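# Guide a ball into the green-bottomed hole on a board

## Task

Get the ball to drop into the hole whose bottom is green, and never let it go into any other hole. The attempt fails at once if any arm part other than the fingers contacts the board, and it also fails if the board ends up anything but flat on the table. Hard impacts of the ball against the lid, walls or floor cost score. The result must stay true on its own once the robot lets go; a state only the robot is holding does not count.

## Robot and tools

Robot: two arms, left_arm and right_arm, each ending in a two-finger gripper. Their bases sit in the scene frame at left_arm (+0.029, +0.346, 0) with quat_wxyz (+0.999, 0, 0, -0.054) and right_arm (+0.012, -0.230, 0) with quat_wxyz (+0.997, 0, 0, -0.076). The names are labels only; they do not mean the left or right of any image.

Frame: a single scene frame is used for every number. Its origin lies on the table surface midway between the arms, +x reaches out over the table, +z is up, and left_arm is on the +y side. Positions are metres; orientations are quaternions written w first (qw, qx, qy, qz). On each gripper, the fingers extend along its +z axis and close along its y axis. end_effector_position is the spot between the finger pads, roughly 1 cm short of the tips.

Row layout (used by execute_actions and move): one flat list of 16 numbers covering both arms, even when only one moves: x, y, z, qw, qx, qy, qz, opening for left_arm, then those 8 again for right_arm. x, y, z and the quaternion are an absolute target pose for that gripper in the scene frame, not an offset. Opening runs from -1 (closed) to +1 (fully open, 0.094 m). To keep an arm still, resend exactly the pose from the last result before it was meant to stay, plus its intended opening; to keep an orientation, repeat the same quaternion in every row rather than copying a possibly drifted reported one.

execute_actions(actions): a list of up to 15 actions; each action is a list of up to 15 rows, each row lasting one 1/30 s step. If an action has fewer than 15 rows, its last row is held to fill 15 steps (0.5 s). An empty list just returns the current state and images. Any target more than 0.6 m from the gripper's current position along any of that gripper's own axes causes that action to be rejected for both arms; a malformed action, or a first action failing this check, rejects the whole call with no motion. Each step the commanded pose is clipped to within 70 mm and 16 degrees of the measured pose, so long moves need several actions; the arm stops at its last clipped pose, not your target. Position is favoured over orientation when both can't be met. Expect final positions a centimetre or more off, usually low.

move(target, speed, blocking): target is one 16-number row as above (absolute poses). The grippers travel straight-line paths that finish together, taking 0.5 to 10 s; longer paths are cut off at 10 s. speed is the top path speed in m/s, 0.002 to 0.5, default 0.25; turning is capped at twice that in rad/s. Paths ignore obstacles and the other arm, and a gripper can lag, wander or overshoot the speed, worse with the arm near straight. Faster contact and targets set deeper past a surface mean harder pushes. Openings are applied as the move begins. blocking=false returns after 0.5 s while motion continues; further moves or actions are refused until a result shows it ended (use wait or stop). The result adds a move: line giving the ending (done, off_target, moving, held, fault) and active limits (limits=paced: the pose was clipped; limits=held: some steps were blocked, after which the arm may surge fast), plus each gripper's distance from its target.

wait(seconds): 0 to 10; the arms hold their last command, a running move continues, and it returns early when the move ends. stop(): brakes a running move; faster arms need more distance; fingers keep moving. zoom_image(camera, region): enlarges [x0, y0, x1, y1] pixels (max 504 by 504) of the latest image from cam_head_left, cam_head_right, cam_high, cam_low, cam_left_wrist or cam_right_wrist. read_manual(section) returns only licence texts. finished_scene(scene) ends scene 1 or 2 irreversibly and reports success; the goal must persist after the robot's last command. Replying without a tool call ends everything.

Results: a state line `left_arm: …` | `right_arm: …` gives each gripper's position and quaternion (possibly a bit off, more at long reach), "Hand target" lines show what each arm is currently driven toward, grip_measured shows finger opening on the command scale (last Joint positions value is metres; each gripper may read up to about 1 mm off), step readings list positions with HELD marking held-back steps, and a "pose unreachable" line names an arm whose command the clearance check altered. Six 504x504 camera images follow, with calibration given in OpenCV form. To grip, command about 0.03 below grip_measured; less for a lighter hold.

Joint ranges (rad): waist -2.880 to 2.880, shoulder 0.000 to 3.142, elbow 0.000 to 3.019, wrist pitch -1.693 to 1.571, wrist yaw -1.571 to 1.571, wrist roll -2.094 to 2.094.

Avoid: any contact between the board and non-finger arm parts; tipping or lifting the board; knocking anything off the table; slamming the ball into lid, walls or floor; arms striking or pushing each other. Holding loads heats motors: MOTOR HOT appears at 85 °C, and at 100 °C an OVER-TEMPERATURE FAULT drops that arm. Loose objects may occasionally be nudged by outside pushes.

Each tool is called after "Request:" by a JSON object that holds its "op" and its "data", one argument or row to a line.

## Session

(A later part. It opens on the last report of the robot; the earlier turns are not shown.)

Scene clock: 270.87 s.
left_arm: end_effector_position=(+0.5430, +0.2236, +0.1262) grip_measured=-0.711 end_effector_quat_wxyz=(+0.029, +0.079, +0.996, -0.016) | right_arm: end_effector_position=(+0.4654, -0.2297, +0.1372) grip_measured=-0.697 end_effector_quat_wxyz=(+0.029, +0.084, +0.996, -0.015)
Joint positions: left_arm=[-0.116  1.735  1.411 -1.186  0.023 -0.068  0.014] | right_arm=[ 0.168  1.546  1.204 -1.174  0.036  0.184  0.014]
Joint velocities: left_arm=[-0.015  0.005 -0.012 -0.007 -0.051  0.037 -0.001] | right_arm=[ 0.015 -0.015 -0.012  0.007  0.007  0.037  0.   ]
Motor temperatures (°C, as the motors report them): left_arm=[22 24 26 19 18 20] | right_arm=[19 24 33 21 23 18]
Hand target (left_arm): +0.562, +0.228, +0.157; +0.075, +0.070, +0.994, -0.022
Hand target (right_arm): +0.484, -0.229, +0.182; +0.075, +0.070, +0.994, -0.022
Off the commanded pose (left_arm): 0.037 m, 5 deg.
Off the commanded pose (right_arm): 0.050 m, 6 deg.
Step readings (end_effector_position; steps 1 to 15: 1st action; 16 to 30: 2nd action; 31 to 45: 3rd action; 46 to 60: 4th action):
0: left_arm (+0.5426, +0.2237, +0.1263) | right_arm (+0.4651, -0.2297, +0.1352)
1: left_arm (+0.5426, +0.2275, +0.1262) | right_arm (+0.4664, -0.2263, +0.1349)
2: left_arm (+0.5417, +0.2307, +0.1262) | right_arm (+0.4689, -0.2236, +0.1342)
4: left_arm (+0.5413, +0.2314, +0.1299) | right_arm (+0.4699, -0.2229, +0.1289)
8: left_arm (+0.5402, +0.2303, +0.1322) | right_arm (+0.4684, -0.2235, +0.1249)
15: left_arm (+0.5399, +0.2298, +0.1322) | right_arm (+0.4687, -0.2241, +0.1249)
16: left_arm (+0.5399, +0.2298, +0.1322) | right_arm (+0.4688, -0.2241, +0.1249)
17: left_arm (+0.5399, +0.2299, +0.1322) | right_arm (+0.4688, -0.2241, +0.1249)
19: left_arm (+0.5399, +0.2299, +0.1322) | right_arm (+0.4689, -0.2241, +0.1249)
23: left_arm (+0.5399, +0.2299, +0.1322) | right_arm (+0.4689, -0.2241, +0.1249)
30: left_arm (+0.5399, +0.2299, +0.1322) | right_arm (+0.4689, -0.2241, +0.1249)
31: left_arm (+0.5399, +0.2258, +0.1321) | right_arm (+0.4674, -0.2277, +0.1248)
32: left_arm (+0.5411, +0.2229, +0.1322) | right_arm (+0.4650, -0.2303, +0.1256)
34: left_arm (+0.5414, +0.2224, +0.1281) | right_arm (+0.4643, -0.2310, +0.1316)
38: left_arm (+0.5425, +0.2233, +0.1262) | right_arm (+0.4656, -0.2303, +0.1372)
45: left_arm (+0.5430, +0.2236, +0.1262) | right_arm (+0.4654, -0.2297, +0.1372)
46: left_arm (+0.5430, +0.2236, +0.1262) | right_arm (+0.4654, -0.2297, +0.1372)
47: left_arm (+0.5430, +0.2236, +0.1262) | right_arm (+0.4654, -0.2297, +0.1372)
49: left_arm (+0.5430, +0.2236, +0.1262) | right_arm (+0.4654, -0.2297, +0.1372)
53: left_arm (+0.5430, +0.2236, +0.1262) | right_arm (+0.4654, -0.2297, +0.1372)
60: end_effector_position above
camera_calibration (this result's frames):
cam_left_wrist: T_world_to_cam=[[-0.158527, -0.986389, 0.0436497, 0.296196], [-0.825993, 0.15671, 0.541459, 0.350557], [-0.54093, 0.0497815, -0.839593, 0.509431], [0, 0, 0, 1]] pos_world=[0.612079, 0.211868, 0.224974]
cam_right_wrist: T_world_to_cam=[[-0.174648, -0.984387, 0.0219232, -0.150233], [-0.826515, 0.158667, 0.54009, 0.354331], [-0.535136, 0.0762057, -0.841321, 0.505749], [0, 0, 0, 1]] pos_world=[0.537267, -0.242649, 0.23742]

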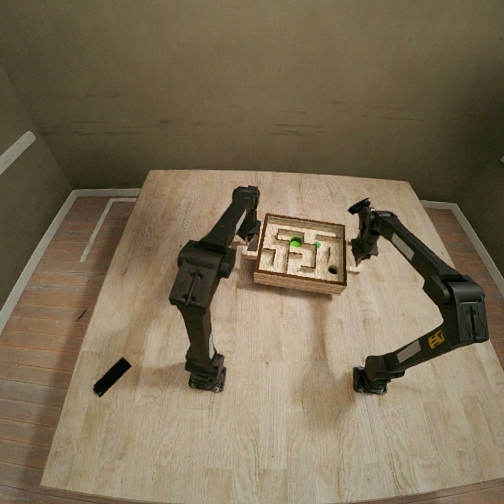

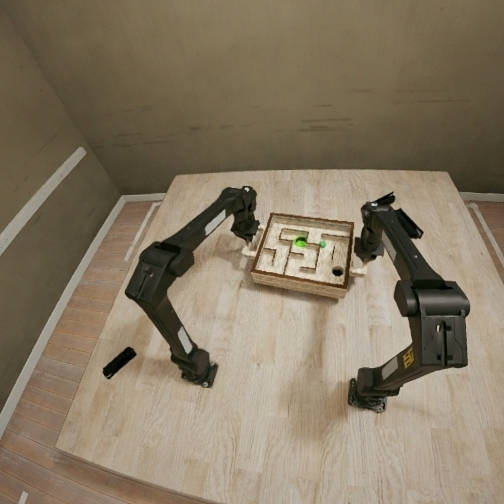

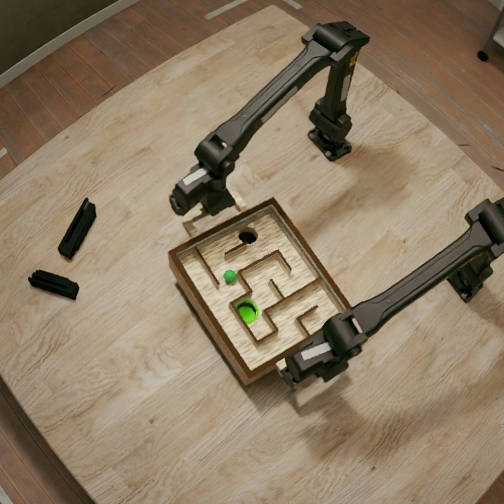

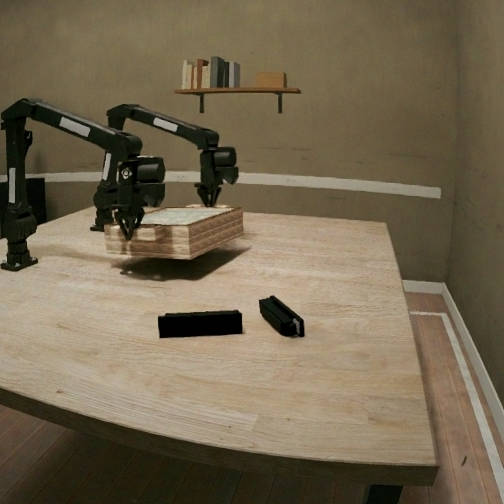

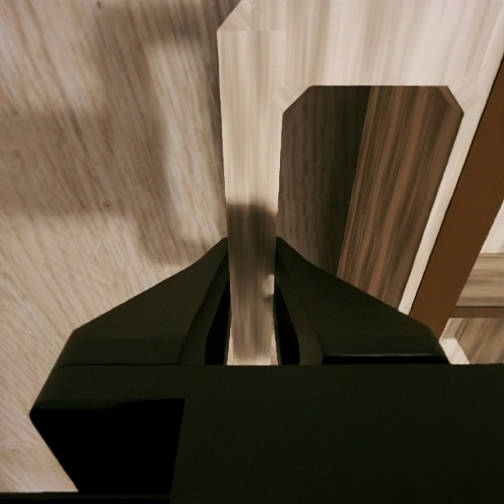

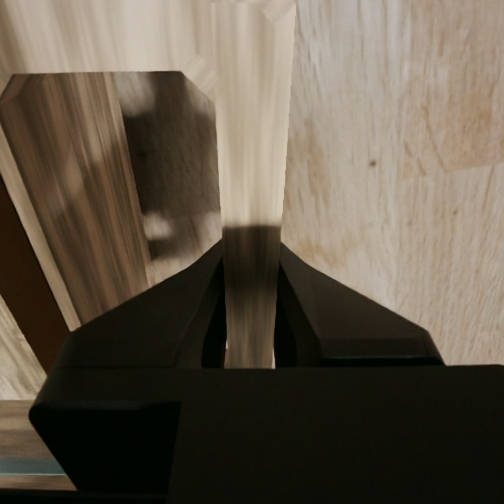

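Request:
{"op": "execute_actions", "data": {
  "actions": [
    [[0.563,0.228,0.157,0.1,0.07,0.993,-0.022,-1,0.487,-0.229,0.182,0.1,0.07,0.993,-0.022,-1]],
    [[0.563,0.228,0.157,0.1,0.07,0.993,-0.022,-1,0.487,-0.229,0.182,0.1,0.07,0.993,-0.022,-1]],
    [[0.563,0.228,0.178,0.1,0.07,0.993,0.028,-1,0.487,-0.229,0.15,0.1,0.07,0.993,0.028,-1]],
    [[0.563,0.228,0.178,0.1,0.07,0.993,0.028,-1,0.487,-0.229,0.15,0.1,0.07,0.993,0.028,-1]],
    [[0.563,0.228,0.157,0.1,0.07,0.993,-0.022,-1,0.487,-0.229,0.182,0.1,0.07,0.993,-0.022,-1]],
    [[0.563,0.228,0.157,0.1,0.07,0.993,-0.022,-1,0.487,-0.229,0.182,0.1,0.07,0.993,-0.022,-1]]
  ]
}}

Request:
{"op": "zoom_image", "data": {
  "camera": "cam_high",
  "region": [150,190,360,400]
}}

Scene clock: 280.77 s.
left_arm: end_effector_position=(+0.5415, +0.2233, +0.1238) grip_measured=-0.708 end_effector_quat_wxyz=(+0.050, +0.079, +0.995, -0.017) | right_arm: end_effector_position=(+0.4638, -0.2299, +0.1364) grip_measured=-0.696 end_effector_quat_wxyz=(+0.052, +0.085, +0.995, -0.017)
Joint positions: left_arm=[-0.119  1.708  1.366 -1.124  0.019 -0.069  0.014] | right_arm=[ 0.171  1.515  1.164 -1.118  0.045  0.187  0.014]
Joint velocities: left_arm=[-0.005 -0.015 -0.002 -0.022  0.022  0.037 -0.   ] | right_arm=[ 0.005 -0.005 -0.007  0.002 -0.022 -0.037 -0.   ]
Motor temperatures (°C, as the motors report them): left_arm=[22 24 26 19 18 20] | right_arm=[19 24 33 21 23 18]
Hand target (left_arm): +0.562, +0.228, +0.157; +0.100, +0.070, +0.992, -0.022
Hand target (right_arm): +0.483, -0.229, +0.182; +0.100, +0.070, +0.992, -0.022
Off the commanded pose (left_arm): 0.040 m, 6 deg.
Off the commanded pose (right_arm): 0.051 m, 6 deg.
Step readings (end_effector_position; steps 1 to 15: 1st action; 16 to 30: 2nd action; 31 to 45: 3rd action; 46 to 60: 4th action; 61 to 75: 5th action; 76 to 90: 6th action):
0: left_arm (+0.5430, +0.2236, +0.1262) | right_arm (+0.4654, -0.2297, +0.1372)
1: left_arm (+0.5433, +0.2236, +0.1250) | right_arm (+0.4661, -0.2298, +0.1378)
2: left_arm (+0.5442, +0.2234, +0.1233) | right_arm (+0.4676, -0.2301, +0.1382)
4: left_arm (+0.5455, +0.2229, +0.1195) | right_arm (+0.4707, -0.2311, +0.1398)
8: left_arm (+0.5468, +0.2223, +0.1181) | right_arm (+0.4715, -0.2313, +0.1403)
15: left_arm (+0.5470, +0.2222, +0.1181) | right_arm (+0.4716, -0.2313, +0.1403)
16: left_arm (+0.5470, +0.2222, +0.1181) | right_arm (+0.4716, -0.2313, +0.1403)
17: left_arm (+0.5470, +0.2222, +0.1181) | right_arm (+0.4716, -0.2313, +0.1403)
19: left_arm (+0.5470, +0.2222, +0.1181) | right_arm (+0.4716, -0.2313, +0.1403)
23: left_arm (+0.5470, +0.2222, +0.1181) | right_arm (+0.4716, -0.2313, +0.1403)
30: left_arm (+0.5470, +0.2222, +0.1181) | right_arm (+0.4716, -0.2313, +0.1403)
31: left_arm (+0.5470, +0.2262, +0.1182) | right_arm (+0.4724, -0.2281, +0.1382)
32: left_arm (+0.5462, +0.2296, +0.1193) | right_arm (+0.4746, -0.2250, +0.1351)
34: left_arm (+0.5444, +0.2308, +0.1250) | right_arm (+0.4724, -0.2233, +0.1247)
38: left_arm (+0.5397, +0.2297, +0.1318) | right_arm (+0.4670, -0.2236, +0.1176)
45: left_arm (+0.5396, +0.2296, +0.1318) | right_arm (+0.4684, -0.2239, +0.1178)
46: left_arm (+0.5396, +0.2296, +0.1318) | right_arm (+0.4684, -0.2239, +0.1178)
47: left_arm (+0.5396, +0.2296, +0.1318) | right_arm (+0.4684, -0.2239, +0.1178)
49: left_arm (+0.5396, +0.2296, +0.1318) | right_arm (+0.4684, -0.2239, +0.1178)
53: left_arm (+0.5396, +0.2296, +0.1318) | right_arm (+0.4684, -0.2239, +0.1178)
60: left_arm (+0.5396, +0.2296, +0.1318) | right_arm (+0.4684, -0.2239, +0.1178)
61: left_arm (+0.5396, +0.2257, +0.1317) | right_arm (+0.4672, -0.2275, +0.1179)
62: left_arm (+0.5405, +0.2229, +0.1311) | right_arm (+0.4649, -0.2302, +0.1190)
64: left_arm (+0.5401, +0.2227, +0.1260) | right_arm (+0.4640, -0.2308, +0.1266)
68: left_arm (+0.5407, +0.2234, +0.1237) | right_arm (+0.4639, -0.2300, +0.1360)
75: left_arm (+0.5415, +0.2234, +0.1238) | right_arm (+0.4639, -0.2298, +0.1364)
76: left_arm (+0.5415, +0.2233, +0.1238) | right_arm (+0.4638, -0.2298, +0.1364)
77: left_arm (+0.5415, +0.2233, +0.1238) | right_arm (+0.4638, -0.2298, +0.1364)
79: left_arm (+0.5415, +0.2233, +0.1238) | right_arm (+0.4638, -0.2298, +0.1364)
83: left_arm (+0.5415, +0.2233, +0.1238) | right_arm (+0.4638, -0.2299, +0.1364)
90: end_effector_position above
camera_calibration (this result's frames):
cam_left_wrist: T_world_to_cam=[[-0.161249, -0.985969, 0.043162, 0.297218], [-0.848399, 0.160828, 0.504335, 0.366514], [-0.504201, 0.0447049, -0.862429, 0.490685], [0, 0, 0, 1]] pos_world=[0.60628, 0.212166, 0.225506]
cam_right_wrist: T_world_to_cam=[[-0.175943, -0.984169, 0.021318, -0.14991], [-0.850797, 0.162922, 0.499601, 0.371266], [-0.495165, 0.0697641, -0.865993, 0.487532], [0, 0, 0, 1]] pos_world=[0.530905, -0.242036, 0.23991]

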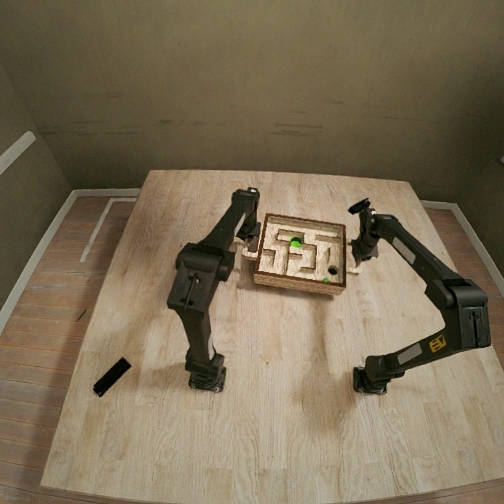

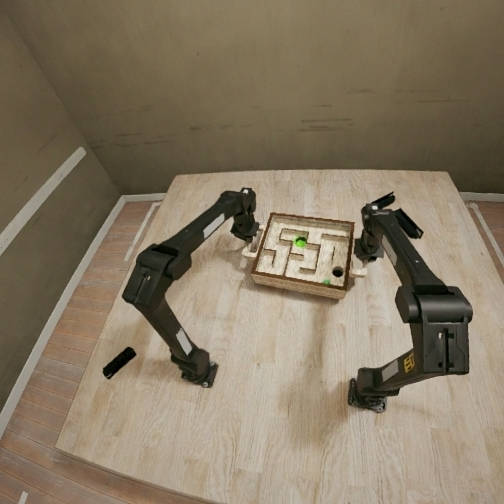

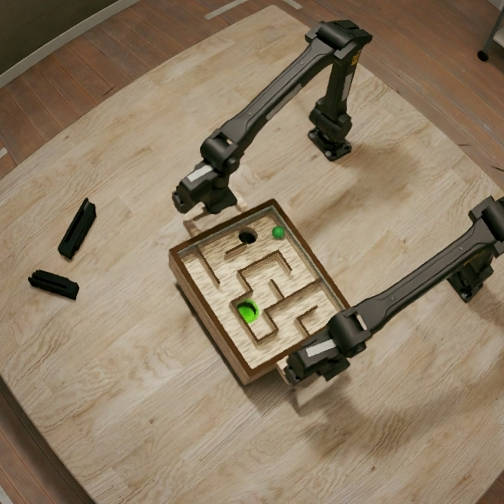

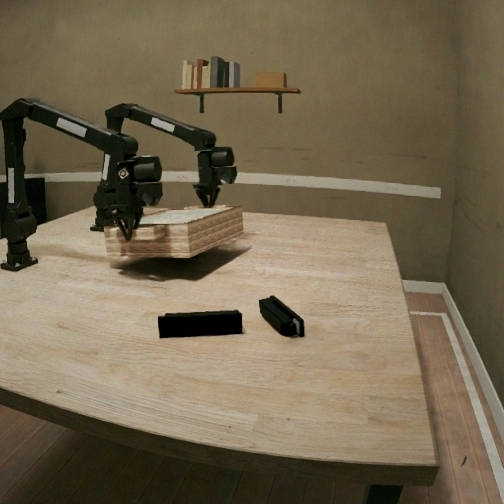

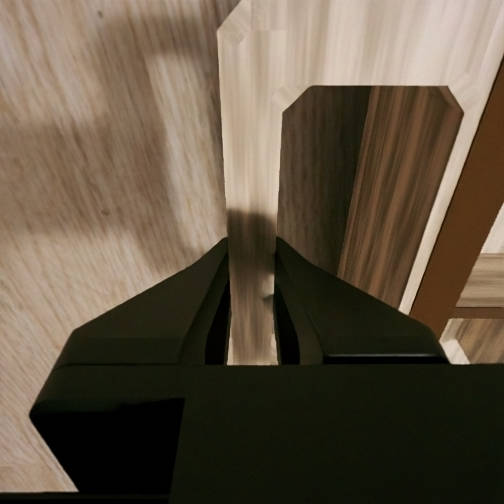

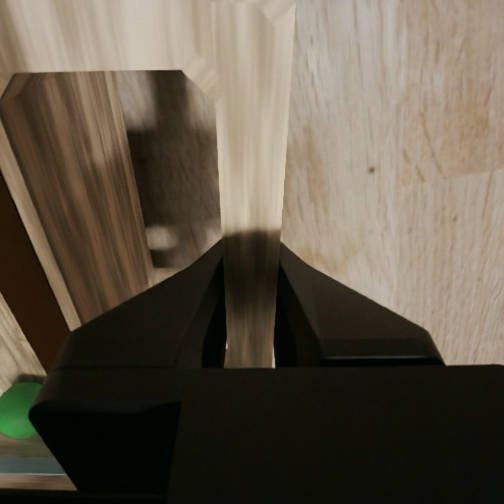

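Region (150, 190, 360, 400) of cam_high's 504x504 image, scaled by 2.400, with more detail than that image has.

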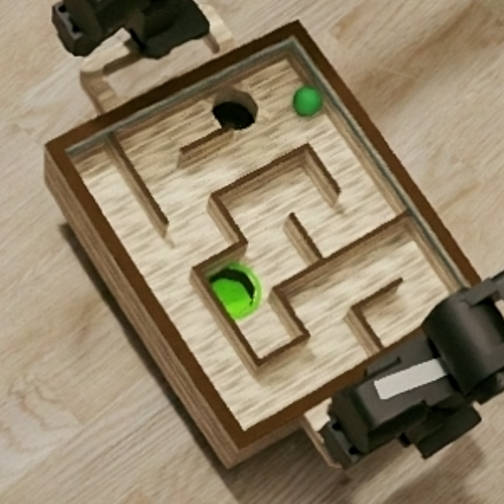

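Past it. Let it roll +v.

Request:
{"op": "wait", "data": {
  "seconds": 2
}}

Scene clock: 283.97 s.
left_arm: end_effector_position=(+0.5415, +0.2233, +0.1238) grip_measured=-0.708 end_effector_quat_wxyz=(+0.050, +0.079, +0.995, -0.017) | right_arm: end_effector_position=(+0.4638, -0.2299, +0.1364) grip_measured=-0.696 end_effector_quat_wxyz=(+0.052, +0.085, +0.995, -0.017)
Joint positions: left_arm=[-0.119  1.708  1.366 -1.124  0.019 -0.069  0.014] | right_arm=[ 0.171  1.515  1.164 -1.118  0.045  0.187  0.014]
Joint velocities: left_arm=[ 0.005  0.005 -0.007  0.017  0.007 -0.037 -0.   ] | right_arm=[ 0.005 -0.005  0.002  0.002  0.007 -0.051 -0.   ]
Motor temperatures (°C, as the motors report them): left_arm=[22 24 26 19 18 20] | right_arm=[19 24 33 21 23 18]
Hand target (left_arm): +0.562, +0.228, +0.157; +0.100, +0.070, +0.992, -0.022
Hand target (right_arm): +0.483, -0.229, +0.182; +0.100, +0.070, +0.992, -0.022
Off the commanded pose (left_arm): 0.040 m, 6 deg.
Off the commanded pose (right_arm): 0.051 m, 6 deg.
wait: 2.00 s; at rest from the start
camera_calibration (this result's frames):
cam_left_wrist: T_world_to_cam=[[-0.161249, -0.985969, 0.043162, 0.297218], [-0.848399, 0.160828, 0.504335, 0.366514], [-0.504201, 0.0447049, -0.862429, 0.490685], [0, 0, 0, 1]] pos_world=[0.60628, 0.212166, 0.225506]
cam_right_wrist: T_world_to_cam=[[-0.175943, -0.984169, 0.021318, -0.14991], [-0.850797, 0.162922, 0.499601, 0.371266], [-0.495165, 0.0697641, -0.865993, 0.487532], [0, 0, 0, 1]] pos_world=[0.530905, -0.242036, 0.23991]

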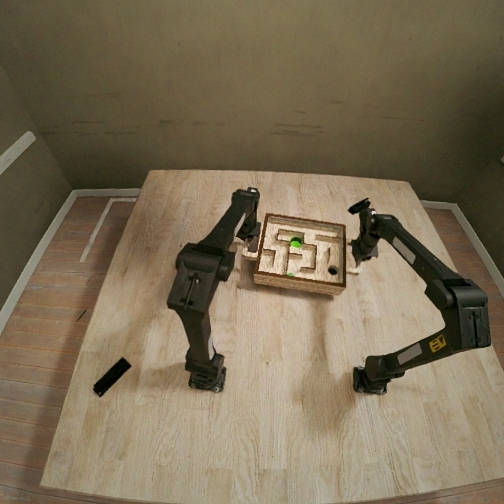

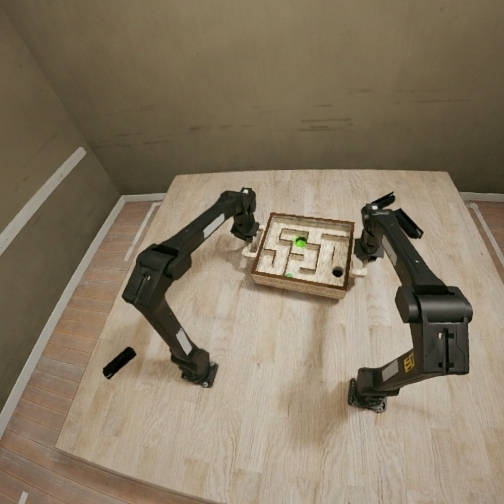

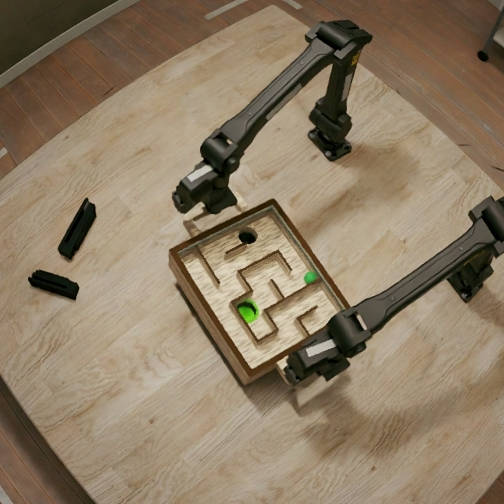

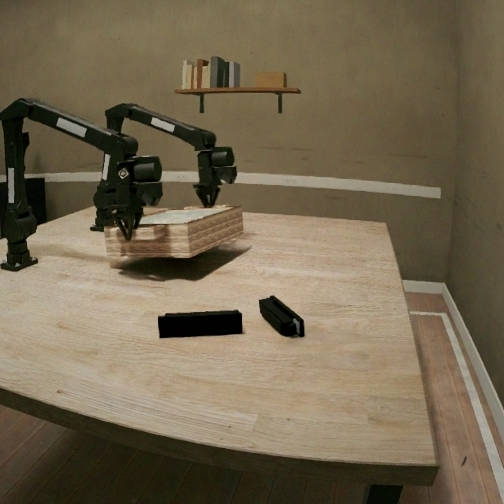

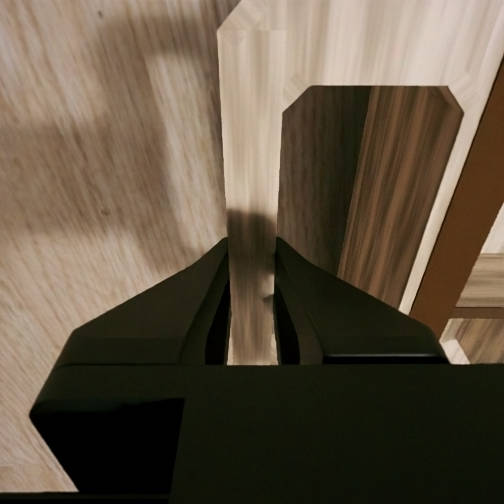

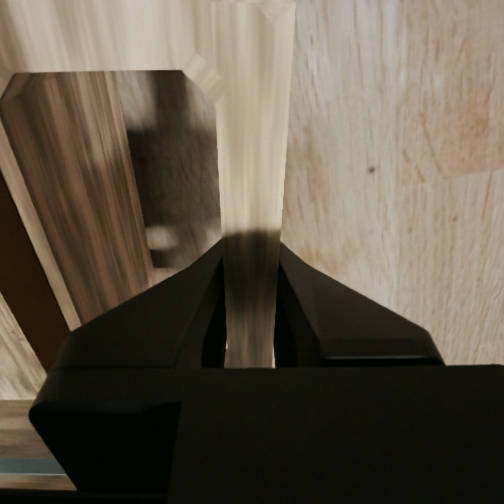

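Request:
{"op": "execute_actions", "data": {
  "actions": [
    [[0.563,0.228,0.157,0.05,0.07,0.996,-0.022,-1,0.487,-0.229,0.182,0.05,0.07,0.996,-0.022,-1]],
    [[0.563,0.228,0.157,0.015,0.07,0.997,-0.022,-1,0.487,-0.229,0.182,0.015,0.07,0.997,-0.022,-1]],
    [[0.563,0.228,0.157,0.015,0.07,0.997,-0.022,-1,0.487,-0.229,0.182,0.015,0.07,0.997,-0.022,-1]],
    [[0.563,0.228,0.157,0.015,0.07,0.997,-0.022,-1,0.487,-0.229,0.182,0.015,0.07,0.997,-0.022,-1]],
    [[0.563,0.228,0.157,0.015,0.07,0.997,-0.022,-1,0.487,-0.229,0.182,0.015,0.07,0.997,-0.022,-1]],
    [[0.563,0.228,0.157,0.015,0.07,0.997,-0.022,-1,0.487,-0.229,0.182,0.015,0.07,0.997,-0.022,-1]]
  ]
}}

Request:
{"op": "zoom_image", "data": {
  "camera": "cam_high",
  "region": [150,190,360,400]
}}

Scene clock: 292.40 s.
left_arm: end_effector_position=(+0.5336, +0.2251, +0.1205) grip_measured=-0.708 end_effector_quat_wxyz=(-0.026, +0.074, +0.997, -0.021) | right_arm: end_effector_position=(+0.4605, -0.2289, +0.1485) grip_measured=-0.696 end_effector_quat_wxyz=(-0.021, +0.081, +0.996, -0.022)
Joint positions: left_arm=[-0.109  1.78   1.458 -1.293  0.05  -0.067  0.014] | right_arm=[ 0.172  1.586  1.283 -1.314  0.039  0.183  0.014]
Joint velocities: left_arm=[-0.015  0.005 -0.002 -0.002 -0.066 -0.066  0.   ] | right_arm=[-0.005 -0.005  0.012 -0.032 -0.095 -0.022  0.   ]
Motor temperatures (°C, as the motors report them): left_arm=[22 24 26 19 18 20] | right_arm=[19 24 34 21 23 18]
Hand target (left_arm): +0.561, +0.229, +0.157; +0.016, +0.070, +0.997, -0.022
Hand target (right_arm): +0.484, -0.229, +0.183; +0.016, +0.070, +0.997, -0.022
Off the commanded pose (left_arm): 0.047 m, 5 deg.
Off the commanded pose (right_arm): 0.043 m, 4 deg.
Step readings (end_effector_position; steps 1 to 15: 1st action; 16 to 30: 2nd action; 31 to 45: 3rd action; 46 to 60: 4th action; 61 to 75: 5th action; 76 to 90: 6th action):
0: left_arm (+0.5415, +0.2233, +0.1238) | right_arm (+0.4638, -0.2299, +0.1364)
1: left_arm (+0.5398, +0.2233, +0.1233) | right_arm (+0.4627, -0.2297, +0.1380)
2: left_arm (+0.5371, +0.2236, +0.1232) | right_arm (+0.4605, -0.2297, +0.1405)
4: left_arm (+0.5324, +0.2242, +0.1207) | right_arm (+0.4586, -0.2297, +0.1458)
8: left_arm (+0.5313, +0.2239, +0.1184) | right_arm (+0.4571, -0.2301, +0.1468)
15: left_arm (+0.5307, +0.2241, +0.1187) | right_arm (+0.4568, -0.2300, +0.1454)
16: left_arm (+0.5300, +0.2240, +0.1193) | right_arm (+0.4563, -0.2297, +0.1461)
17: left_arm (+0.5292, +0.2242, +0.1206) | right_arm (+0.4554, -0.2296, +0.1474)
19: left_arm (+0.5306, +0.2247, +0.1217) | right_arm (+0.4569, -0.2293, +0.1492)
23: left_arm (+0.5347, +0.2250, +0.1209) | right_arm (+0.4616, -0.2290, +0.1488)
30: left_arm (+0.5336, +0.2252, +0.1205) | right_arm (+0.4605, -0.2289, +0.1485)
31: left_arm (+0.5336, +0.2251, +0.1205) | right_arm (+0.4605, -0.2289, +0.1485)
32: left_arm (+0.5336, +0.2251, +0.1205) | right_arm (+0.4605, -0.2289, +0.1485)
34: left_arm (+0.5336, +0.2251, +0.1205) | right_arm (+0.4605, -0.2289, +0.1485)
38: left_arm (+0.5336, +0.2251, +0.1205) | right_arm (+0.4605, -0.2289, +0.1485)
45: left_arm (+0.5336, +0.2251, +0.1205) | right_arm (+0.4605, -0.2289, +0.1485)
46: left_arm (+0.5336, +0.2251, +0.1205) | right_arm (+0.4605, -0.2289, +0.1485)
47: left_arm (+0.5336, +0.2251, +0.1205) | right_arm (+0.4605, -0.2289, +0.1485)
49: left_arm (+0.5336, +0.2251, +0.1205) | right_arm (+0.4605, -0.2289, +0.1485)
53: left_arm (+0.5336, +0.2251, +0.1205) | right_arm (+0.4605, -0.2289, +0.1485)
60: left_arm (+0.5336, +0.2251, +0.1205) | right_arm (+0.4605, -0.2289, +0.1485)
61: left_arm (+0.5336, +0.2251, +0.1205) | right_arm (+0.4605, -0.2289, +0.1485)
62: left_arm (+0.5336, +0.2251, +0.1205) | right_arm (+0.4605, -0.2289, +0.1485)
64: left_arm (+0.5336, +0.2251, +0.1205) | right_arm (+0.4605, -0.2289, +0.1485)
68: left_arm (+0.5336, +0.2251, +0.1205) | right_arm (+0.4605, -0.2289, +0.1485)
75: left_arm (+0.5336, +0.2251, +0.1205) | right_arm (+0.4605, -0.2289, +0.1485)
76: left_arm (+0.5336, +0.2251, +0.1205) | right_arm (+0.4605, -0.2289, +0.1485)
77: left_arm (+0.5336, +0.2251, +0.1205) | right_arm (+0.4605, -0.2289, +0.1485)
79: left_arm (+0.5336, +0.2251, +0.1205) | right_arm (+0.4605, -0.2289, +0.1485)
83: left_arm (+0.5336, +0.2251, +0.1205) | right_arm (+0.4605, -0.2289, +0.1485)
90: end_effector_position above
camera_calibration (this result's frames):
cam_left_wrist: T_world_to_cam=[[-0.14576, -0.987306, 0.0630864, 0.287488], [-0.763103, 0.152785, 0.627958, 0.302555], [-0.629626, 0.04339, -0.775686, 0.540545], [0, 0, 0, 1]] pos_world=[0.613126, 0.214159, 0.211164]
cam_right_wrist: T_world_to_cam=[[-0.167193, -0.984929, 0.0442989, -0.157354], [-0.76876, 0.158366, 0.619619, 0.305607], [-0.617296, 0.0695405, -0.783651, 0.540279], [0, 0, 0, 1]] pos_world=[0.542143, -0.240951, 0.241]

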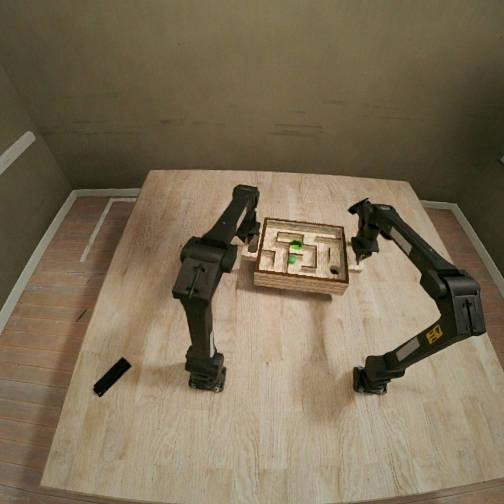

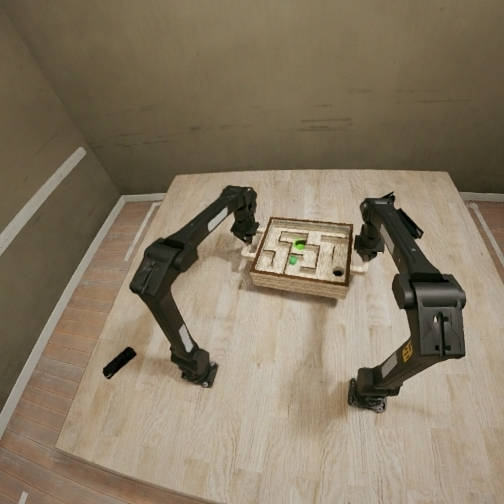

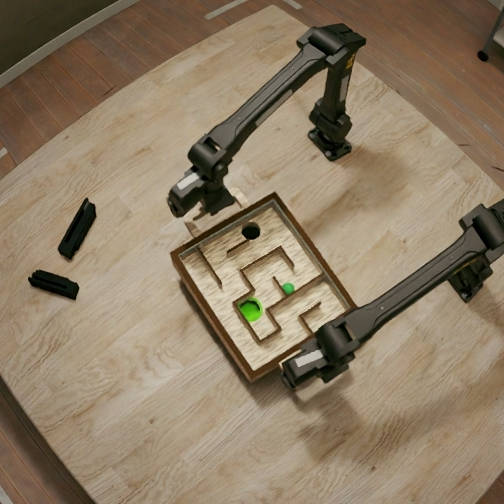

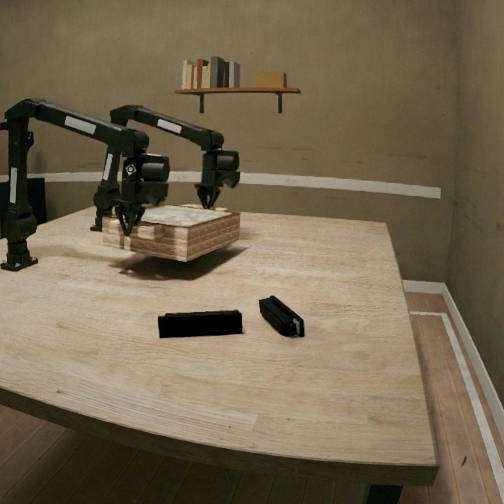

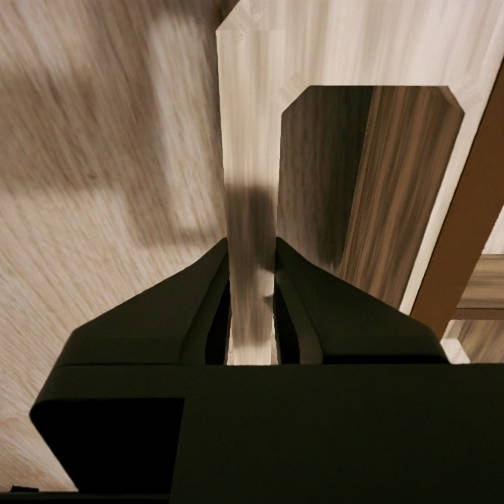

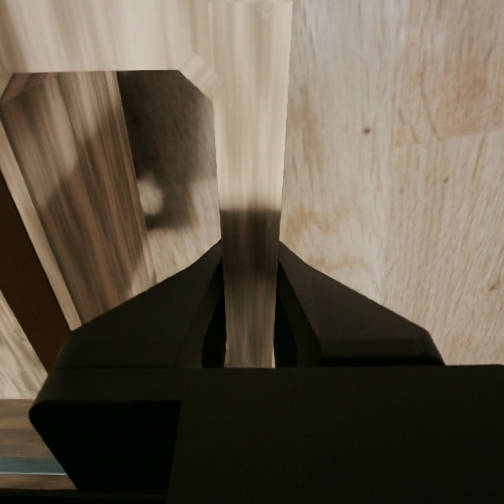

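Region (150, 190, 360, 400) of cam_high's 504x504 image, scaled by 2.400, with more detail than that image has.

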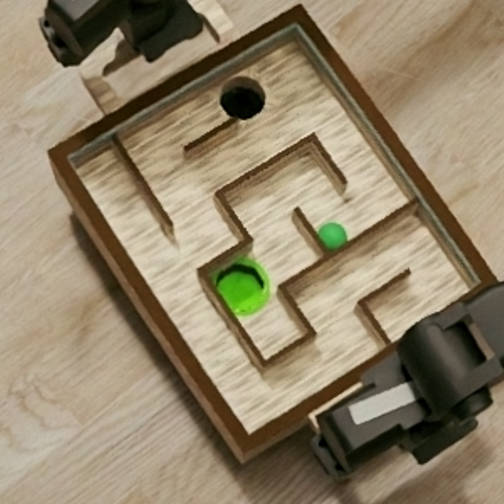

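Request:
{"op": "execute_actions", "data": {
  "actions": [
    [[0.563,0.228,0.178,0.015,0.07,0.997,0.028,-1,0.487,-0.229,0.145,0.015,0.07,0.997,0.028,-1]],
    [[0.563,0.228,0.178,0.015,0.07,0.997,0.028,-1,0.487,-0.229,0.145,0.015,0.07,0.997,0.028,-1]],
    [[0.563,0.228,0.178,0.015,0.07,0.997,0.028,-1,0.487,-0.229,0.145,0.015,0.07,0.997,0.028,-1]],
    [[0.563,0.228,0.178,0.015,0.07,0.997,0.028,-1,0.487,-0.229,0.145,0.015,0.07,0.997,0.028,-1]],
    [[0.563,0.228,0.178,0.015,0.07,0.997,0.028,-1,0.487,-0.229,0.145,0.015,0.07,0.997,0.028,-1]]
  ]
}}

Request:
{"op": "zoom_image", "data": {
  "camera": "cam_high",
  "region": [150,190,360,400]
}}

Scene clock: 301.53 s.
left_arm: end_effector_position=(+0.5424, +0.2329, +0.1430) grip_measured=-0.708 end_effector_quat_wxyz=(-0.021, +0.069, +0.997, +0.026) | right_arm: end_effector_position=(+0.4750, -0.2211, +0.1256) grip_measured=-0.697 end_effector_quat_wxyz=(-0.013, +0.075, +0.997, +0.031)
Joint positions: left_arm=[-0.121  1.784  1.525 -1.361 -0.044 -0.093  0.014] | right_arm=[ 0.15   1.627  1.269 -1.235 -0.063  0.147  0.014]
Joint velocities: left_arm=[ 0.005  0.005 -0.007 -0.007 -0.066 -0.007 -0.   ] | right_arm=[-0.015 -0.005 -0.007  0.007 -0.007 -0.022  0.   ]
Motor temperatures (°C, as the motors report them): left_arm=[22 24 28 19 18 20] | right_arm=[19 24 34 21 23 18]
Hand target (left_arm): +0.561, +0.228, +0.178; +0.016, +0.070, +0.997, +0.028
Hand target (right_arm): +0.486, -0.229, +0.145; +0.015, +0.070, +0.997, +0.028
Off the commanded pose (left_arm): 0.041 m, 4 deg.
Off the commanded pose (right_arm): 0.024 m, 3 deg.
Step readings (end_effector_position; steps 1 to 15: 1st action; 16 to 30: 2nd action; 31 to 45: 3rd action; 46 to 60: 4th action; 61 to 75: 5th action):
0: left_arm (+0.5336, +0.2251, +0.1205) | right_arm (+0.4605, -0.2289, +0.1485)
1: left_arm (+0.5339, +0.2288, +0.1218) | right_arm (+0.4619, -0.2257, +0.1474)
2: left_arm (+0.5336, +0.2323, +0.1245) | right_arm (+0.4651, -0.2226, +0.1454)
4: left_arm (+0.5379, +0.2332, +0.1344) | right_arm (+0.4683, -0.2214, +0.1358)
8: left_arm (+0.5436, +0.2328, +0.1437) | right_arm (+0.4748, -0.2210, +0.1256)
15: left_arm (+0.5424, +0.2329, +0.1430) | right_arm (+0.4750, -0.2211, +0.1256)
16: left_arm (+0.5424, +0.2329, +0.1430) | right_arm (+0.4750, -0.2211, +0.1256)
17: left_arm (+0.5424, +0.2329, +0.1430) | right_arm (+0.4750, -0.2211, +0.1256)
19: left_arm (+0.5424, +0.2329, +0.1430) | right_arm (+0.4750, -0.2211, +0.1256)
23: left_arm (+0.5424, +0.2329, +0.1430) | right_arm (+0.4750, -0.2211, +0.1256)
30: left_arm (+0.5424, +0.2329, +0.1430) | right_arm (+0.4750, -0.2211, +0.1256)
31: left_arm (+0.5424, +0.2329, +0.1430) | right_arm (+0.4750, -0.2211, +0.1256)
32: left_arm (+0.5424, +0.2329, +0.1430) | right_arm (+0.4750, -0.2211, +0.1256)
34: left_arm (+0.5424, +0.2329, +0.1430) | right_arm (+0.4750, -0.2211, +0.1256)
38: left_arm (+0.5424, +0.2329, +0.1430) | right_arm (+0.4750, -0.2211, +0.1256)
45: left_arm (+0.5424, +0.2329, +0.1430) | right_arm (+0.4750, -0.2211, +0.1256)
46: left_arm (+0.5424, +0.2329, +0.1430) | right_arm (+0.4750, -0.2211, +0.1256)
47: left_arm (+0.5424, +0.2329, +0.1430) | right_arm (+0.4750, -0.2211, +0.1256)
49: left_arm (+0.5424, +0.2329, +0.1430) | right_arm (+0.4750, -0.2211, +0.1256)
53: left_arm (+0.5424, +0.2329, +0.1430) | right_arm (+0.4750, -0.2211, +0.1256)
60: left_arm (+0.5424, +0.2329, +0.1430) | right_arm (+0.4750, -0.2211, +0.1256)
61: left_arm (+0.5424, +0.2329, +0.1430) | right_arm (+0.4750, -0.2211, +0.1256)
62: left_arm (+0.5424, +0.2329, +0.1430) | right_arm (+0.4750, -0.2211, +0.1256)
64: left_arm (+0.5424, +0.2329, +0.1430) | right_arm (+0.4750, -0.2211, +0.1256)
68: left_arm (+0.5424, +0.2329, +0.1430) | right_arm (+0.4750, -0.2211, +0.1256)
75: end_effector_position above
camera_calibration (this result's frames):
cam_left_wrist: T_world_to_cam=[[-0.137925, -0.98993, -0.0318771, 0.304991], [-0.774216, 0.0876858, 0.626818, 0.315296], [-0.617711, 0.111134, -0.778513, 0.541415], [0, 0, 0, 1]] pos_world=[0.620611, 0.214103, 0.233587]
cam_right_wrist: T_world_to_cam=[[-0.156109, -0.985803, -0.0618297, -0.138374], [-0.785105, 0.0858554, 0.613383, 0.322243], [-0.599366, 0.144297, -0.787362, 0.539279], [0, 0, 0, 1]] pos_world=[0.554619, -0.241893, 0.218393]

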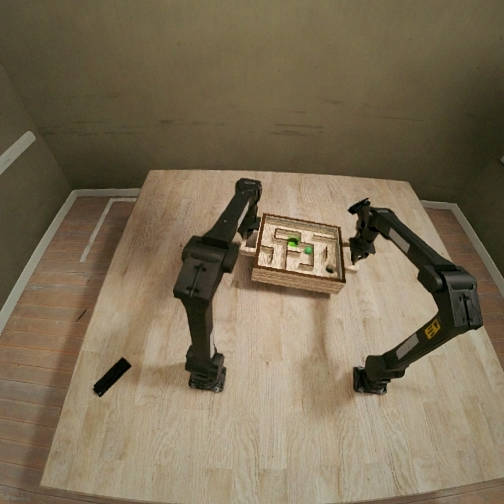

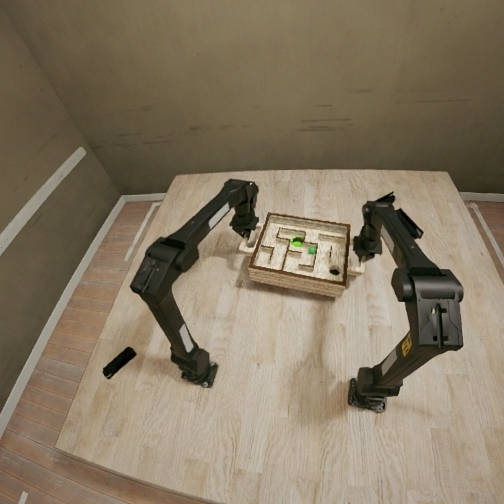

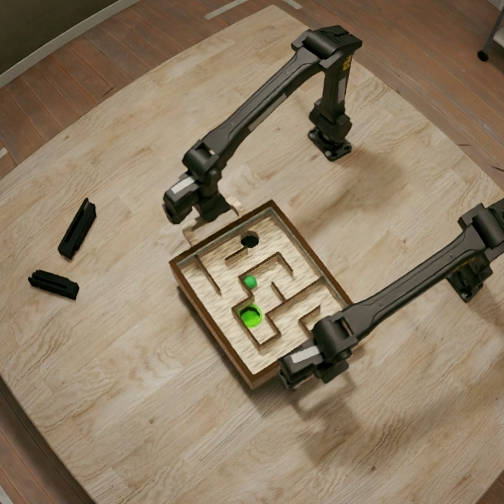

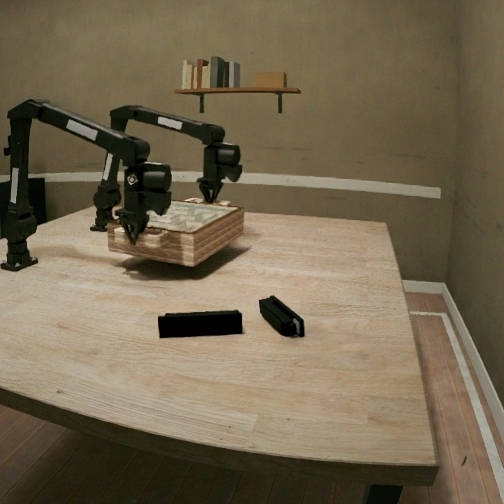

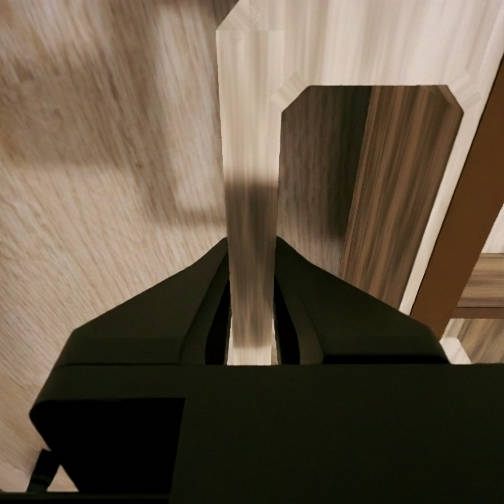

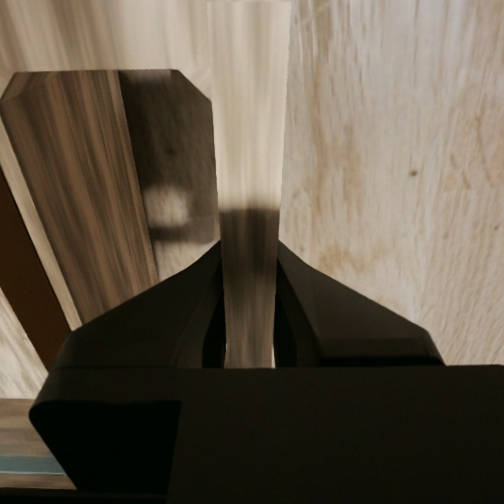

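Region (150, 190, 360, 400) of cam_high's 504x504 image, scaled by 2.400, with more detail than that image has.

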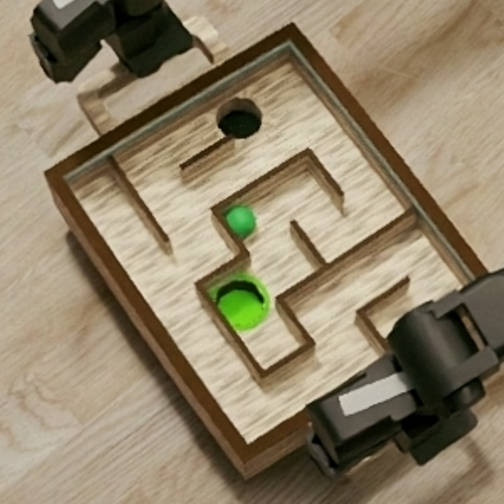

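Request:
{"op": "execute_actions", "data": {
  "actions": [
    [[0.563,0.228,0.162,0.01,0.07,0.997,-0.012,-1,0.487,-0.229,0.172,0.01,0.07,0.997,-0.012,-1]],
    [[0.563,0.228,0.162,0.01,0.07,0.997,-0.012,-1,0.487,-0.229,0.172,0.01,0.07,0.997,-0.012,-1]],
    [[0.563,0.228,0.162,0.01,0.07,0.997,-0.012,-1,0.487,-0.229,0.172,0.01,0.07,0.997,-0.012,-1]],
    [[0.563,0.228,0.162,0.01,0.07,0.997,-0.012,-1,0.487,-0.229,0.172,0.01,0.07,0.997,-0.012,-1]],
    [[0.563,0.228,0.162,0.01,0.07,0.997,-0.012,-1,0.487,-0.229,0.172,0.01,0.07,0.997,-0.012,-1]],
    [[0.563,0.228,0.162,0.01,0.07,0.997,-0.012,-1,0.487,-0.229,0.172,0.01,0.07,0.997,-0.012,-1]]
  ]
}}

Request:
{"op": "zoom_image", "data": {
  "camera": "cam_high",
  "region": [150,190,360,400]
}}

Scene clock: 310.03 s.
left_arm: end_effector_position=(+0.5427, +0.2242, +0.1293) grip_measured=-0.709 end_effector_quat_wxyz=(-0.035, +0.075, +0.997, -0.004) | right_arm: end_effector_position=(+0.4684, -0.2299, +0.1350) grip_measured=-0.697 end_effector_quat_wxyz=(-0.028, +0.080, +0.996, -0.004)
Joint positions: left_arm=[-0.117  1.81   1.525 -1.352  0.019 -0.075  0.014] | right_arm=[ 0.155  1.623  1.291 -1.295  0.003  0.164  0.014]
Joint velocities: left_arm=[-0.015 -0.005 -0.012  0.007  0.022  0.037 -0.001] | right_arm=[ 0.005  0.005  0.002 -0.017  0.066 -0.022 -0.001]
Motor temperatures (°C, as the motors report them): left_arm=[22 24 28 19 18 20] | right_arm=[19 24 33 21 23 18]
Hand target (left_arm): +0.562, +0.228, +0.162; +0.010, +0.071, +0.997, -0.012
Hand target (right_arm): +0.484, -0.229, +0.172; +0.010, +0.070, +0.997, -0.012
Off the commanded pose (left_arm): 0.039 m, 5 deg.
Off the commanded pose (right_arm): 0.041 m, 5 deg.
Step readings (end_effector_position; steps 1 to 15: 1st action; 16 to 30: 2nd action; 31 to 45: 3rd action; 46 to 60: 4th action; 61 to 75: 5th action; 76 to 90: 6th action):
0: left_arm (+0.5424, +0.2329, +0.1430) | right_arm (+0.4750, -0.2211, +0.1256)
1: left_arm (+0.5419, +0.2298, +0.1427) | right_arm (+0.4738, -0.2239, +0.1259)
2: left_arm (+0.5420, +0.2276, +0.1421) | right_arm (+0.4713, -0.2263, +0.1270)
4: left_arm (+0.5418, +0.2262, +0.1371) | right_arm (+0.4694, -0.2277, +0.1319)
8: left_arm (+0.5427, +0.2243, +0.1295) | right_arm (+0.4692, -0.2299, +0.1349)
15: left_arm (+0.5427, +0.2242, +0.1293) | right_arm (+0.4684, -0.2299, +0.1350)
16: left_arm (+0.5427, +0.2242, +0.1293) | right_arm (+0.4684, -0.2299, +0.1350)
17: left_arm (+0.5427, +0.2242, +0.1293) | right_arm (+0.4684, -0.2299, +0.1350)
19: left_arm (+0.5427, +0.2242, +0.1293) | right_arm (+0.4684, -0.2299, +0.1350)
23: left_arm (+0.5427, +0.2242, +0.1293) | right_arm (+0.4684, -0.2299, +0.1350)
30: left_arm (+0.5427, +0.2242, +0.1293) | right_arm (+0.4684, -0.2299, +0.1350)
31: left_arm (+0.5427, +0.2242, +0.1293) | right_arm (+0.4684, -0.2299, +0.1350)
32: left_arm (+0.5427, +0.2242, +0.1293) | right_arm (+0.4684, -0.2299, +0.1350)
34: left_arm (+0.5427, +0.2242, +0.1293) | right_arm (+0.4684, -0.2299, +0.1350)
38: left_arm (+0.5427, +0.2242, +0.1293) | right_arm (+0.4684, -0.2299, +0.1350)
45: left_arm (+0.5427, +0.2242, +0.1293) | right_arm (+0.4684, -0.2299, +0.1350)
46: left_arm (+0.5427, +0.2242, +0.1293) | right_arm (+0.4684, -0.2299, +0.1350)
47: left_arm (+0.5427, +0.2242, +0.1293) | right_arm (+0.4684, -0.2299, +0.1350)
49: left_arm (+0.5427, +0.2242, +0.1293) | right_arm (+0.4684, -0.2299, +0.1350)
53: left_arm (+0.5427, +0.2242, +0.1293) | right_arm (+0.4684, -0.2299, +0.1350)
60: left_arm (+0.5427, +0.2242, +0.1293) | right_arm (+0.4684, -0.2299, +0.1350)
61: left_arm (+0.5427, +0.2242, +0.1293) | right_arm (+0.4684, -0.2299, +0.1350)
62: left_arm (+0.5427, +0.2242, +0.1293) | right_arm (+0.4684, -0.2299, +0.1350)
64: left_arm (+0.5427, +0.2242, +0.1293) | right_arm (+0.4684, -0.2299, +0.1350)
68: left_arm (+0.5427, +0.2242, +0.1293) | right_arm (+0.4684, -0.2299, +0.1350)
75: left_arm (+0.5427, +0.2242, +0.1293) | right_arm (+0.4684, -0.2299, +0.1350)
76: left_arm (+0.5427, +0.2242, +0.1293) | right_arm (+0.4684, -0.2299, +0.1350)
77: left_arm (+0.5427, +0.2242, +0.1293) | right_arm (+0.4684, -0.2299, +0.1350)
79: left_arm (+0.5427, +0.2242, +0.1293) | right_arm (+0.4684, -0.2299, +0.1350)
83: left_arm (+0.5427, +0.2242, +0.1293) | right_arm (+0.4684, -0.2299, +0.1350)
90: end_effector_position above
camera_calibration (this result's frames):
cam_left_wrist: T_world_to_cam=[[-0.147097, -0.988649, 0.0305982, 0.292528], [-0.752741, 0.131959, 0.644956, 0.300998], [-0.641672, 0.0718388, -0.763607, 0.551776], [0, 0, 0, 1]] pos_world=[0.623663, 0.209849, 0.218258]
cam_right_wrist: T_world_to_cam=[[-0.165781, -0.98612, 0.00917293, -0.152643], [-0.762192, 0.134027, 0.633325, 0.30974], [-0.625764, 0.0980018, -0.773832, 0.543861], [0, 0, 0, 1]] pos_world=[0.551105, -0.245338, 0.226091]

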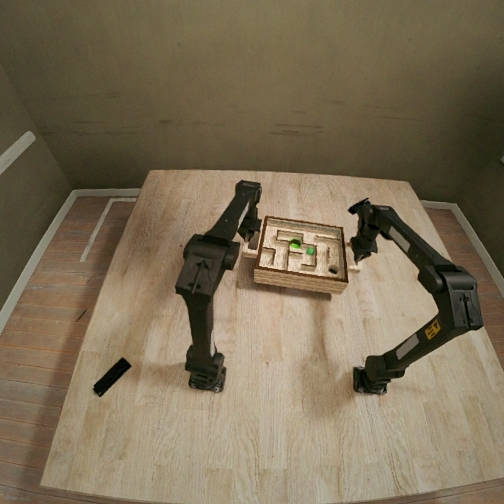

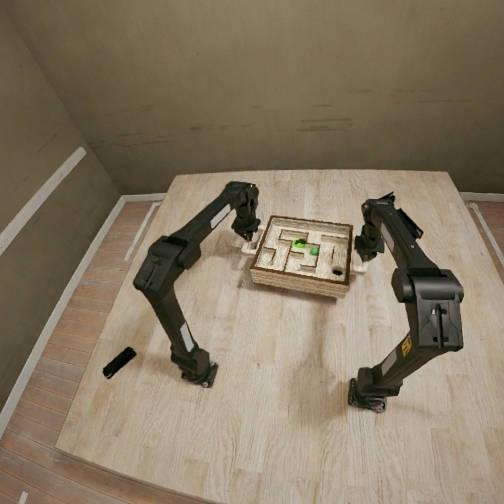

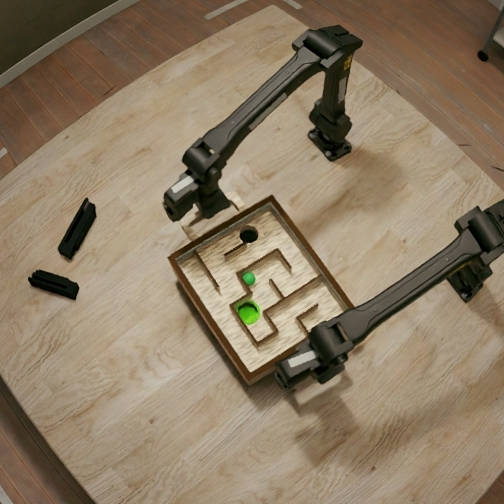

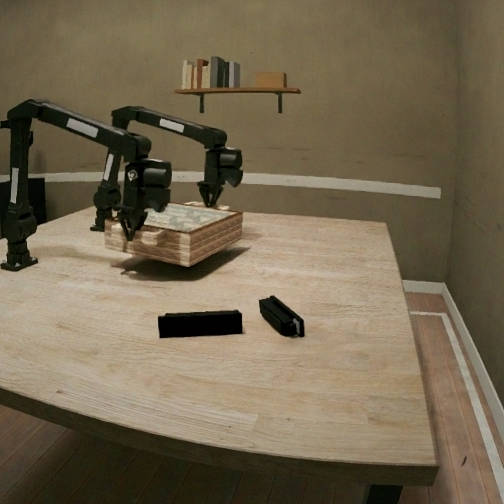

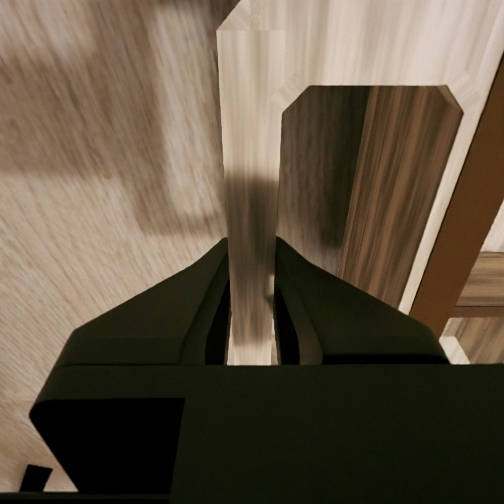

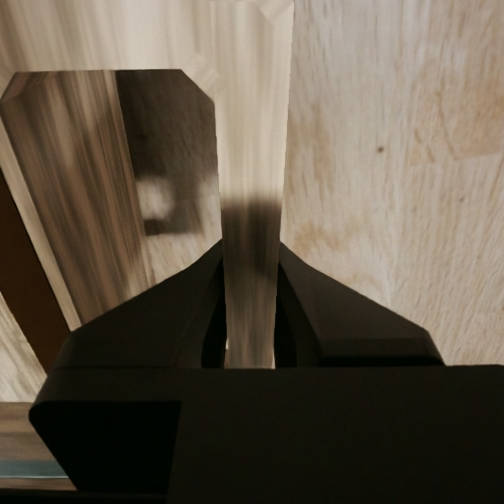

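Region (150, 190, 360, 400) of cam_high's 504x504 image, scaled by 2.400, with more detail than that image has.

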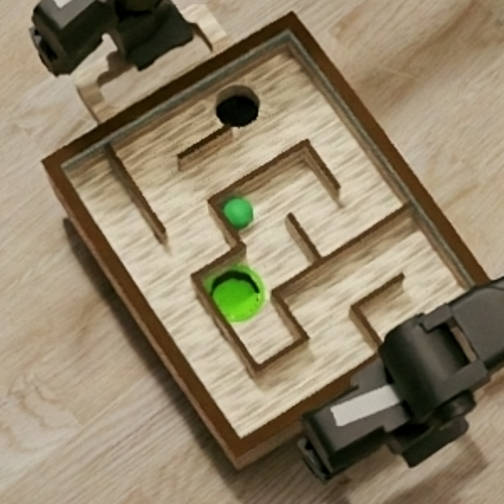

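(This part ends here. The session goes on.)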